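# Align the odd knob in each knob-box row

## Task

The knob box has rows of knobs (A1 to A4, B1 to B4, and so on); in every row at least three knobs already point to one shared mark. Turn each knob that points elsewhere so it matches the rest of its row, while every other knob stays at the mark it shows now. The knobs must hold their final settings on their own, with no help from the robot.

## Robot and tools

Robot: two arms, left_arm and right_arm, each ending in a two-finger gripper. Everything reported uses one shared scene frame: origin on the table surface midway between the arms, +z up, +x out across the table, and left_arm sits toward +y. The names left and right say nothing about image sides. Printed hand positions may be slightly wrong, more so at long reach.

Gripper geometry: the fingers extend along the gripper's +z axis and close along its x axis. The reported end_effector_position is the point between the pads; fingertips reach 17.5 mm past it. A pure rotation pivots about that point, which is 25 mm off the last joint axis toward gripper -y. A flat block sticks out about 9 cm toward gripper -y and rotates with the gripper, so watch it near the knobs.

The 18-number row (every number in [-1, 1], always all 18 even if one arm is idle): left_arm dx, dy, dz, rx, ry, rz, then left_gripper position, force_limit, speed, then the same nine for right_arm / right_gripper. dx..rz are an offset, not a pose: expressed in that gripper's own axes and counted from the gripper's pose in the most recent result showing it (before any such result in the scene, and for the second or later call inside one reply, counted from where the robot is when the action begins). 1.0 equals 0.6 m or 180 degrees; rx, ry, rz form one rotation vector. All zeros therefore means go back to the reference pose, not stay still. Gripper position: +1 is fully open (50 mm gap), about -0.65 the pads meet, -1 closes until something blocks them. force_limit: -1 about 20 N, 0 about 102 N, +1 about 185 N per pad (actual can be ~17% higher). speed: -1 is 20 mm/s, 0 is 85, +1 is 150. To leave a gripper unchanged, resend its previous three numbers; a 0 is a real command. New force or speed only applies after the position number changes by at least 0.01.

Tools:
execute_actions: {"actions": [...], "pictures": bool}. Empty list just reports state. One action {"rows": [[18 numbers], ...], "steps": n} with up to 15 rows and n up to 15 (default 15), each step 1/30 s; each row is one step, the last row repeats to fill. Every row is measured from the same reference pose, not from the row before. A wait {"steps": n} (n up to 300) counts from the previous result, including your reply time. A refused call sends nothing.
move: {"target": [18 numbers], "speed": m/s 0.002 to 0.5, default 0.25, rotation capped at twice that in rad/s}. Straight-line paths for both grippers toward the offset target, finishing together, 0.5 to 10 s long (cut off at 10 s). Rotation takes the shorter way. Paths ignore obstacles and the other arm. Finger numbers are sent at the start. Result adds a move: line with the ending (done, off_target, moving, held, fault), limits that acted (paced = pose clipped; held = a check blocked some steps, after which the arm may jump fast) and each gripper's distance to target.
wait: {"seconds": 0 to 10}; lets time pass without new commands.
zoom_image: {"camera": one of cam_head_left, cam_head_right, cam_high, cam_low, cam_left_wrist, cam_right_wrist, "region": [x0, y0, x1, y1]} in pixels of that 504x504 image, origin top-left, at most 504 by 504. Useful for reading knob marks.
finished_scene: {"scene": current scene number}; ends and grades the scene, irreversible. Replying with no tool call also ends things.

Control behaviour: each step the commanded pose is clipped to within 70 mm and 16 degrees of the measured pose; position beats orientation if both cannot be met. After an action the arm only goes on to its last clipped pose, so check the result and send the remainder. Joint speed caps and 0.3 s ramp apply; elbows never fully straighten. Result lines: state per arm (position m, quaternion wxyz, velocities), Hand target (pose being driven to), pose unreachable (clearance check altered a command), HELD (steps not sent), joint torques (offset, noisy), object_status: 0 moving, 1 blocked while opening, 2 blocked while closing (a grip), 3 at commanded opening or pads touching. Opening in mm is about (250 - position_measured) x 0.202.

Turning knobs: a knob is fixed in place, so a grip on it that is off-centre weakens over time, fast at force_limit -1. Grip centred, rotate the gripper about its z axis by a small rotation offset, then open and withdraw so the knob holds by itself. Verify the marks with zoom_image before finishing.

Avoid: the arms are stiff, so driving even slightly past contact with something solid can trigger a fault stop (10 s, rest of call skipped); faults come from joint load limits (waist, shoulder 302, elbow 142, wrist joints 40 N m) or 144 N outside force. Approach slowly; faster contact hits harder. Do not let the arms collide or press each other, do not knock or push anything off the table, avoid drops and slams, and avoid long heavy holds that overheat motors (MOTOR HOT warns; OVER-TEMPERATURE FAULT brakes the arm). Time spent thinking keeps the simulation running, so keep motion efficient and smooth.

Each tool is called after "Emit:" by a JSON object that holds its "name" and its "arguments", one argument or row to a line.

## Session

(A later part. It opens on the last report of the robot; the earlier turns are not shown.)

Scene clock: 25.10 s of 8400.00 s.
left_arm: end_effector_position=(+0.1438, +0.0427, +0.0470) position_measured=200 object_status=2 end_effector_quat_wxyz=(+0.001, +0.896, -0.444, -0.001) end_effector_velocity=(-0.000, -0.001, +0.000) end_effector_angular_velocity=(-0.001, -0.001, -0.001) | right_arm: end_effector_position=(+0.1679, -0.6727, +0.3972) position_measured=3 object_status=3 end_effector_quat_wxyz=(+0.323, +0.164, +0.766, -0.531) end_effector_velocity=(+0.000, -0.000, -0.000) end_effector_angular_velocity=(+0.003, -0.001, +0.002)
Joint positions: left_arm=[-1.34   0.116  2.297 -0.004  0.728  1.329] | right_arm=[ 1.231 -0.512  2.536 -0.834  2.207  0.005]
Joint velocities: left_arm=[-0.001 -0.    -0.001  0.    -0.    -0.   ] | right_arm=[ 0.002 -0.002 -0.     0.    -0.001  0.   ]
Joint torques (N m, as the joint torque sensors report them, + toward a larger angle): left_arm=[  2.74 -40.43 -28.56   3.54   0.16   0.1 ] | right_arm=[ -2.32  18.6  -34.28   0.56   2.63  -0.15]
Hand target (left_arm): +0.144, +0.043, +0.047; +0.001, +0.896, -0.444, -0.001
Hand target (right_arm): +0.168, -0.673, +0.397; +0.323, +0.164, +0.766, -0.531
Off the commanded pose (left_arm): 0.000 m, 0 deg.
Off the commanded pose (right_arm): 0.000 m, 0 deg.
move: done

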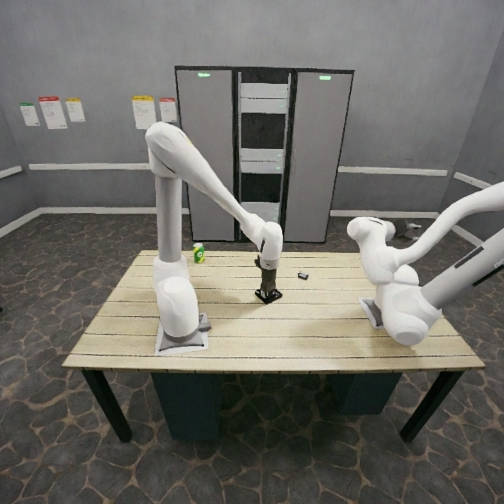

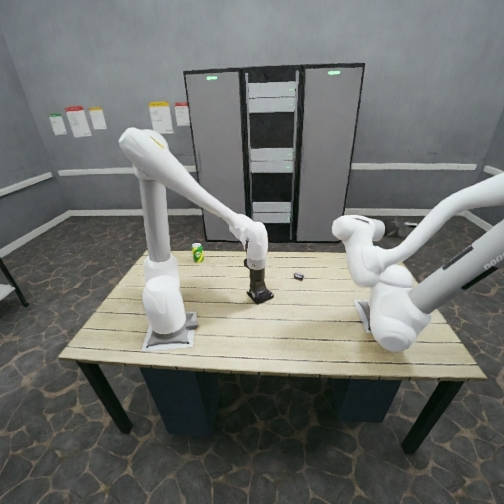

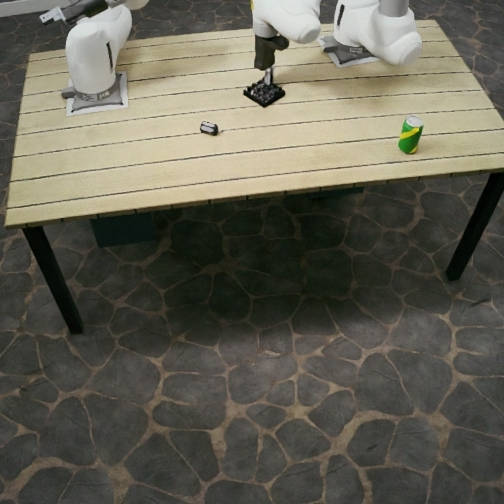

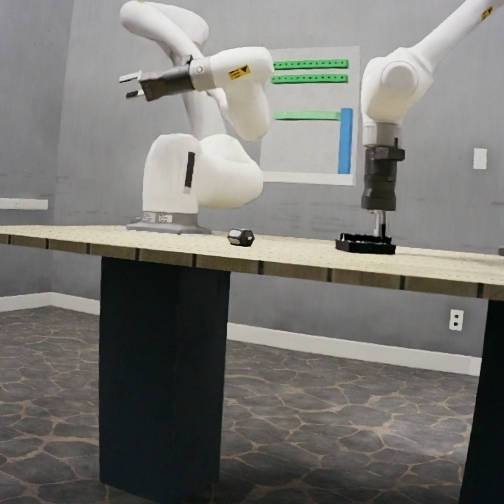

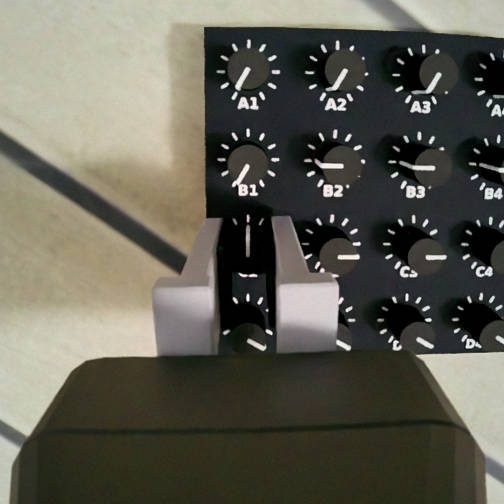

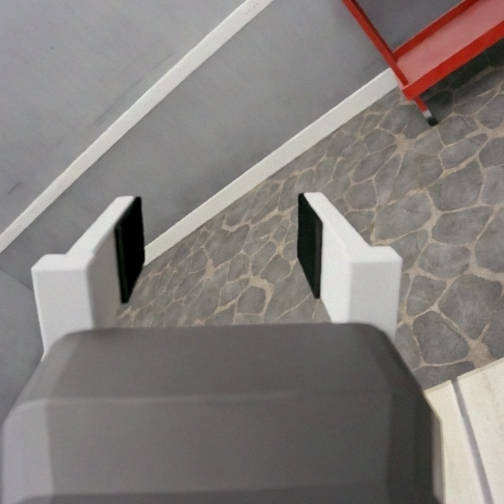

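Emit:
{"name": "move", "arguments": {
  "target": [0,0,0,0,0,0.5,-1,-0.8,-0.5,0,0,0,0,0,0,1,0,0],
  "speed": 0.35
}}

Emit:
{"name": "move", "arguments": {
  "target": [0,0,0,0,0,0,-0.12,-0.8,-0.5,0,0,0,0,0,0,1,0,0]
}}

Emit:
{"name": "move", "arguments": {
  "target": [0,0,-0.03,0,0,0,-0.12,-0.8,-0.5,0,0,0,0,0,0,1,0,0],
  "speed": 0.1
}}

Emit:
{"name": "move", "arguments": {
  "target": [-0.041,0,0,0,0,0,-0.12,-0.8,-0.5,0,0,0,0,0,0,1,0,0],
  "speed": 0.1
}}

Scene clock: 31.97 s of 8400.00 s.
left_arm: end_effector_position=(+0.1435, +0.0428, +0.0468) position_measured=200 object_status=2 end_effector_quat_wxyz=(-0.001, -0.319, +0.948, -0.000) end_effector_velocity=(-0.001, +0.001, -0.001) end_effector_angular_velocity=(+0.002, +0.001, -0.001) | right_arm: end_effector_position=(+0.1679, -0.6727, +0.3972) position_measured=3 object_status=3 end_effector_quat_wxyz=(+0.323, +0.164, +0.766, -0.531) end_effector_velocity=(-0.000, +0.000, +0.000) end_effector_angular_velocity=(-0.002, +0.000, -0.001)
Joint positions: left_arm=[-1.296  0.075  2.346 -0.004  0.721  2.944] | right_arm=[ 1.231 -0.512  2.536 -0.834  2.207  0.005]
Joint velocities: left_arm=[-0.     0.001  0.001 -0.001  0.     0.001] | right_arm=[-0.001  0.002  0.    -0.     0.    -0.   ]
Joint torques (N m, as the joint torque sensors report them, + toward a larger angle): left_arm=[  2.16 -35.82 -27.06   3.16   0.57   0.27] | right_arm=[ -4.49  18.21 -33.81   0.49   2.72  -0.25]
Hand target (left_arm): +0.144, +0.043, +0.047; -0.001, -0.319, +0.948, -0.000
Hand target (right_arm): +0.168, -0.673, +0.397; +0.323, +0.164, +0.766, -0.531
Off the commanded pose (left_arm): 0.000 m, 0 deg.
Off the commanded pose (right_arm): 0.000 m, 0 deg.
After step 90, 1.20 s passed at rest.
move: done

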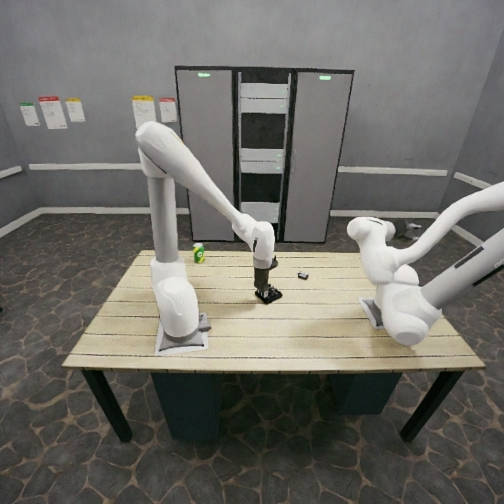

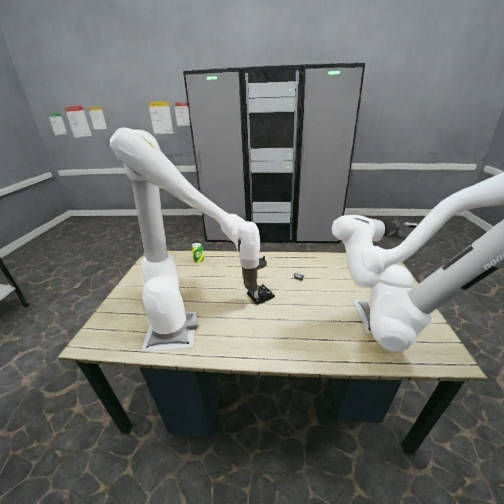

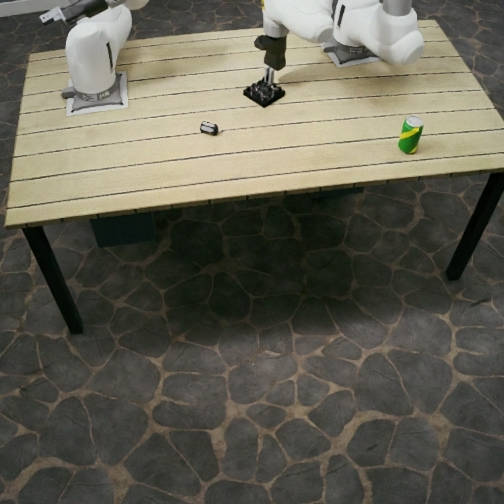

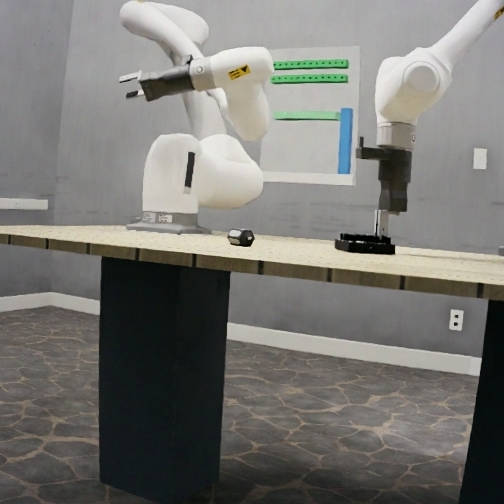

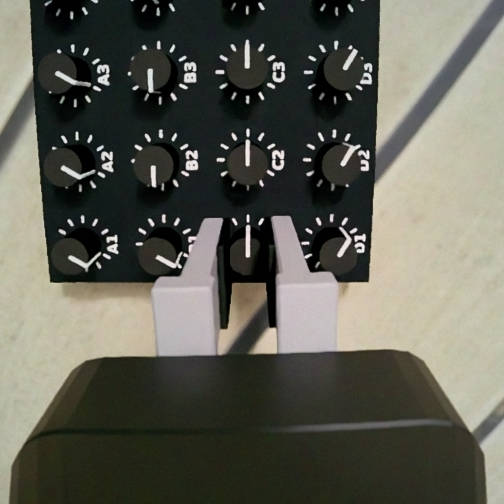

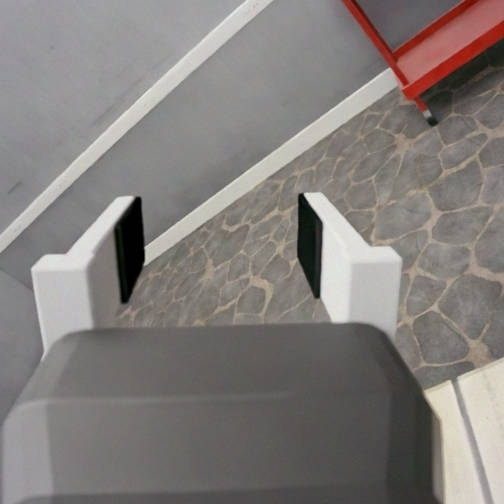

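Scene clock: 32.47 s of 8400.00 s.
left_arm: end_effector_position=(+0.1435, +0.0429, +0.0468) position_measured=171 object_status=3 end_effector_quat_wxyz=(-0.001, -0.319, +0.948, -0.000) end_effector_velocity=(+0.001, -0.001, +0.000) end_effector_angular_velocity=(-0.001, -0.001, +0.001) | right_arm: end_effector_position=(+0.1679, -0.6727, +0.3972) position_measured=3 object_status=3 end_effector_quat_wxyz=(+0.323, +0.164, +0.766, -0.531) end_effector_velocity=(-0.000, -0.000, -0.000) end_effector_angular_velocity=(+0.001, +0.001, -0.000)
Joint positions: left_arm=[-1.296  0.075  2.346 -0.004  0.721  2.944] | right_arm=[ 1.231 -0.512  2.536 -0.834  2.207  0.005]
Joint velocities: left_arm=[ 0.001  0.    -0.001  0.    -0.     0.   ] | right_arm=[ 0.    -0.001  0.     0.001  0.    -0.   ]
Joint torques (N m, as the joint torque sensors report them, + toward a larger angle): left_arm=[  4.13 -35.78 -27.15   3.49   0.21   0.27] | right_arm=[ -2.07  19.54 -34.53   0.34   2.73  -0.46]
Hand target (left_arm): +0.144, +0.043, +0.047; -0.001, -0.319, +0.948, -0.000
Hand target (right_arm): +0.168, -0.673, +0.397; +0.323, +0.164, +0.766, -0.531
Off the commanded pose (left_arm): 0.000 m, 0 deg.
Off the commanded pose (right_arm): 0.000 m, 0 deg.
move: done

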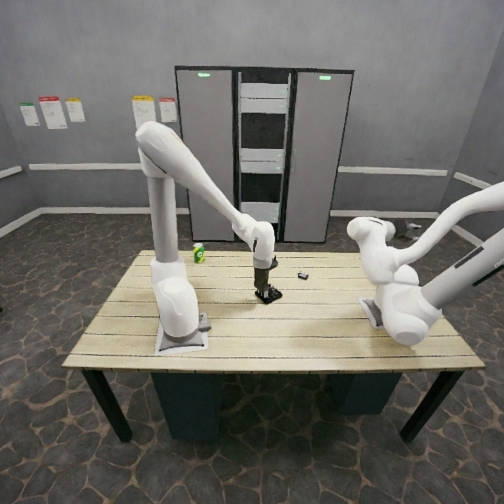

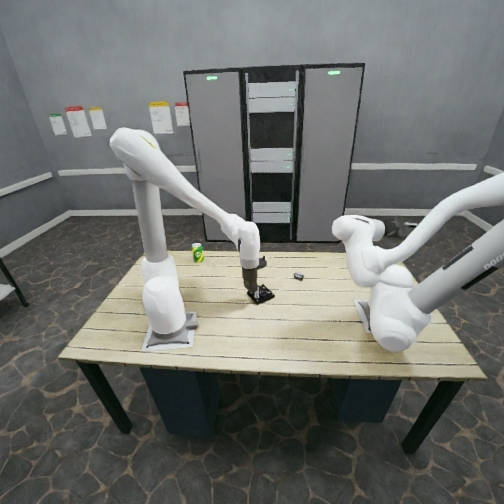

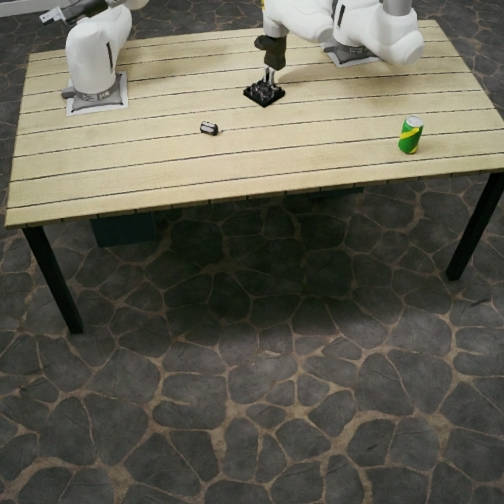

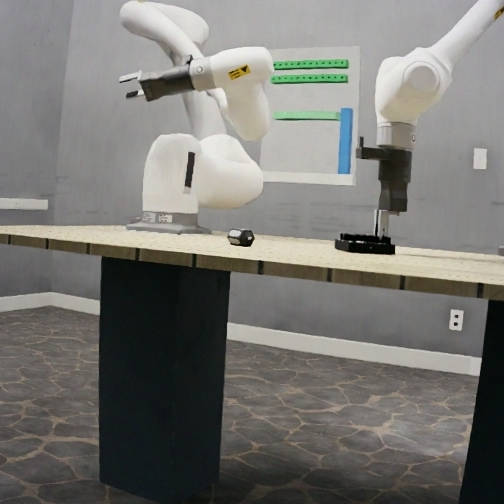

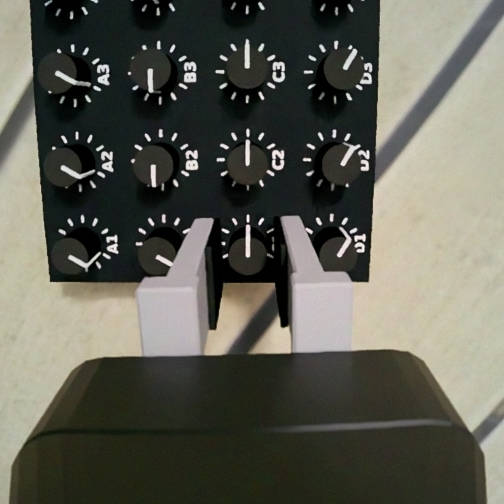

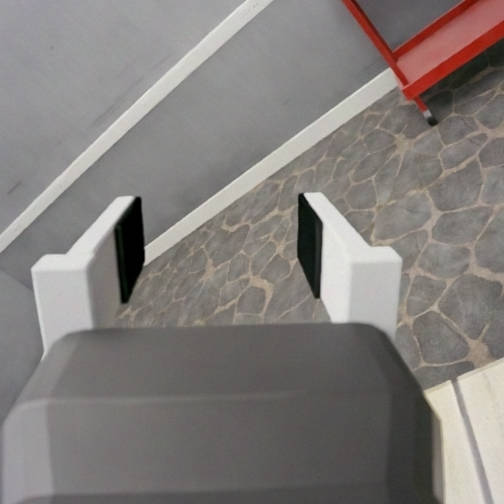

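Scene clock: 33.17 s of 8400.00 s.
left_arm: end_effector_position=(+0.1436, +0.0429, +0.0648) position_measured=171 object_status=3 end_effector_quat_wxyz=(-0.001, -0.319, +0.948, -0.000) end_effector_velocity=(+0.001, +0.000, +0.000) end_effector_angular_velocity=(-0.001, -0.000, +0.002) | right_arm: end_effector_position=(+0.1679, -0.6727, +0.3972) position_measured=3 object_status=3 end_effector_quat_wxyz=(+0.323, +0.164, +0.766, -0.531) end_effector_velocity=(+0.000, -0.000, -0.000) end_effector_angular_velocity=(+0.002, +0.001, +0.000)
Joint positions: left_arm=[-1.296  0.045  2.331 -0.004  0.765  2.944] | right_arm=[ 1.231 -0.512  2.536 -0.834  2.207  0.005]
Joint velocities: left_arm=[ 0.002 -0.001 -0.    -0.     0.    -0.   ] | right_arm=[-0.    -0.001  0.     0.001 -0.001 -0.   ]
Joint torques (N m, as the joint torque sensors report them, + toward a larger angle): left_arm=[  3.01 -33.74 -29.2    3.43   0.09   0.24] | right_arm=[ -1.18  17.72 -34.47   0.71   2.74  -0.33]
Hand target (left_arm): +0.144, +0.043, +0.065; -0.001, -0.319, +0.948, -0.000
Hand target (right_arm): +0.168, -0.673, +0.397; +0.323, +0.164, +0.766, -0.531
Off the commanded pose (left_arm): 0.000 m, 0 deg.
Off the commanded pose (right_arm): 0.000 m, 0 deg.
move: done

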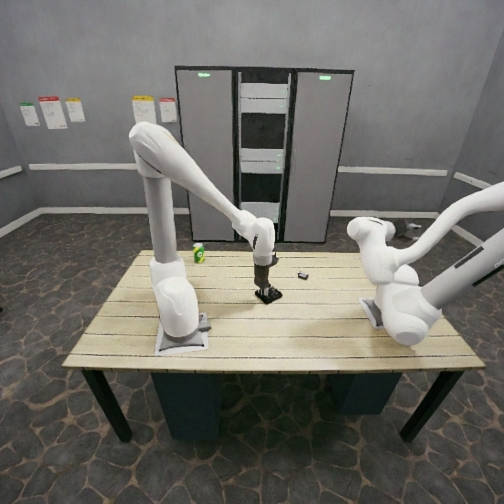

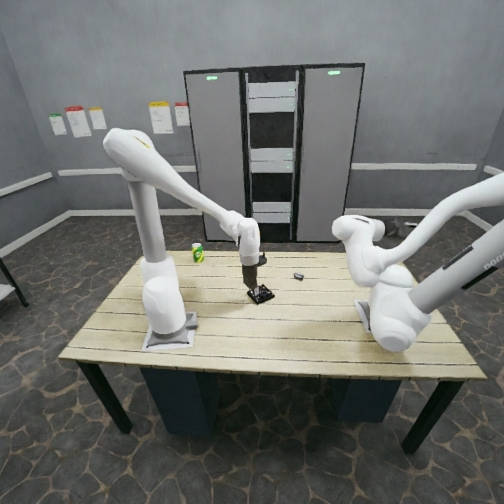

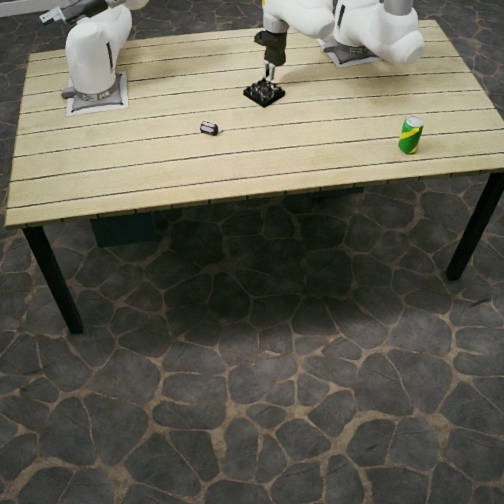

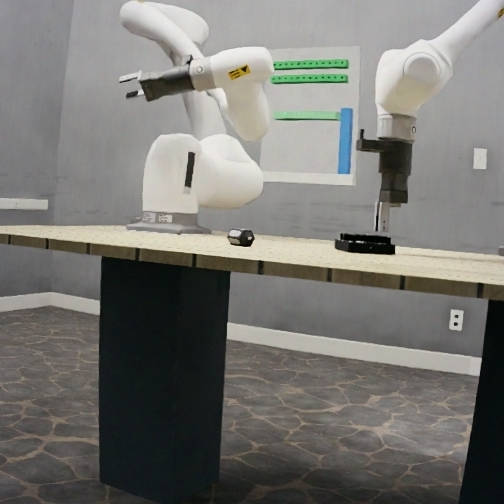

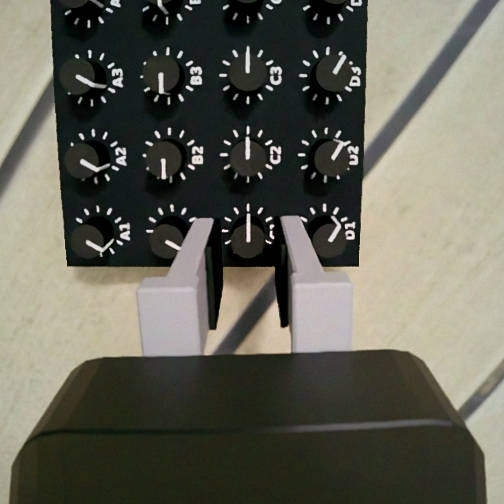

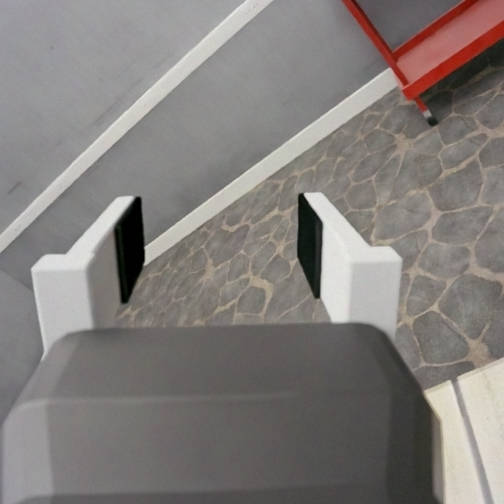

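Scene clock: 33.90 s of 8400.00 s.
left_arm: end_effector_position=(+0.1630, +0.0578, +0.0647) position_measured=171 object_status=3 end_effector_quat_wxyz=(-0.001, -0.319, +0.948, -0.000) end_effector_velocity=(+0.001, +0.001, -0.000) end_effector_angular_velocity=(+0.001, +0.000, +0.001) | right_arm: end_effector_position=(+0.1679, -0.6727, +0.3972) position_measured=3 object_status=3 end_effector_quat_wxyz=(+0.323, +0.164, +0.766, -0.531) end_effector_velocity=(+0.000, +0.000, +0.000) end_effector_angular_velocity=(-0.000, +0.000, +0.000)
Joint positions: left_arm=[-1.238  0.042  2.335 -0.004  0.765  3.003] | right_arm=[ 1.231 -0.512  2.536 -0.834  2.207  0.005]
Joint velocities: left_arm=[ 0.002  0.001 -0.     0.     0.001  0.001] | right_arm=[ 0.001  0.001 -0.     0.     0.     0.   ]
Joint torques (N m, as the joint torque sensors report them, + toward a larger angle): left_arm=[  2.53 -34.38 -29.47   3.52   0.18   0.06] | right_arm=[ -4.64  18.53 -34.68   0.64   2.49  -0.2 ]
Hand target (left_arm): +0.163, +0.058, +0.065; -0.001, -0.319, +0.948, -0.000
Hand target (right_arm): +0.168, -0.673, +0.397; +0.323, +0.164, +0.766, -0.531
Off the commanded pose (left_arm): 0.000 m, 0 deg.
Off the commanded pose (right_arm): 0.000 m, 0 deg.
move: done

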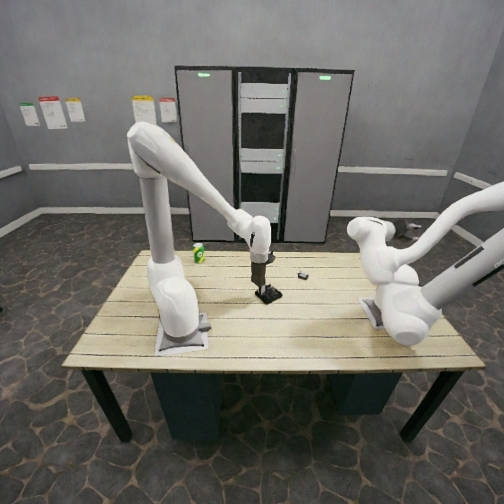

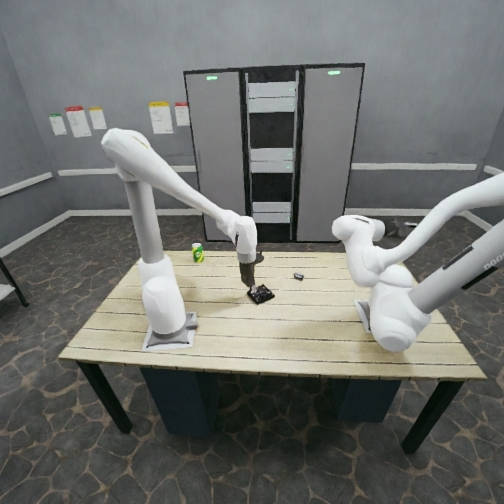

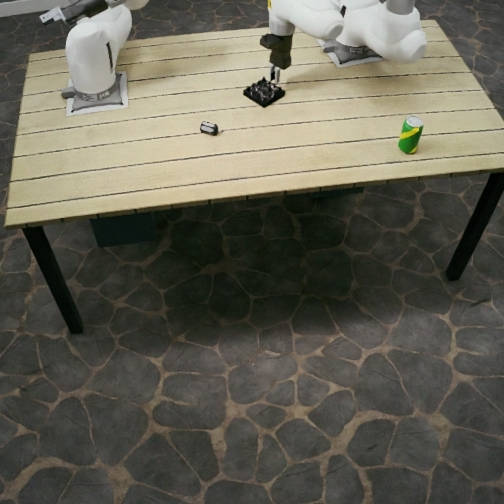

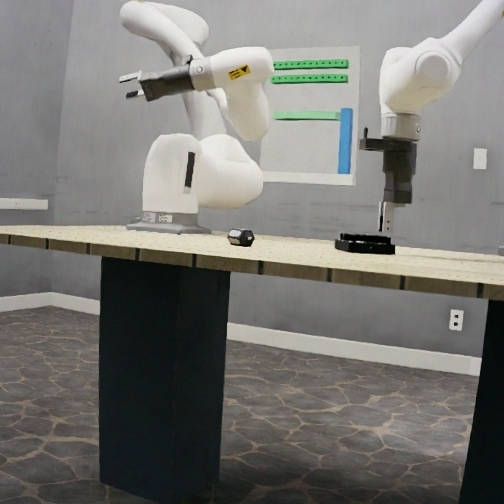

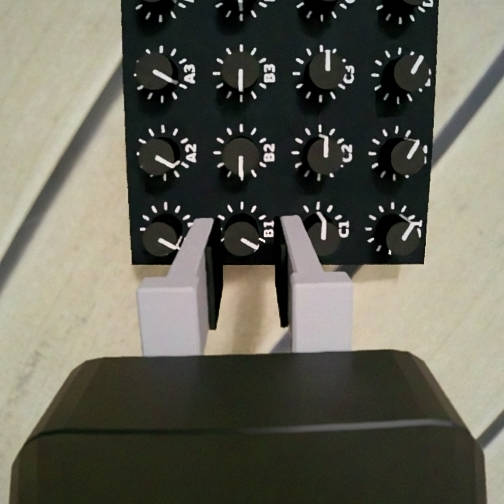

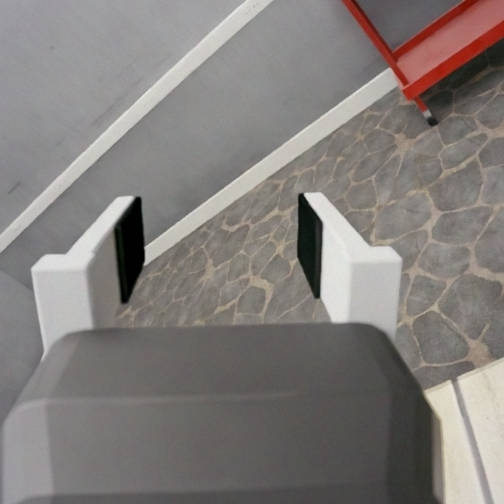

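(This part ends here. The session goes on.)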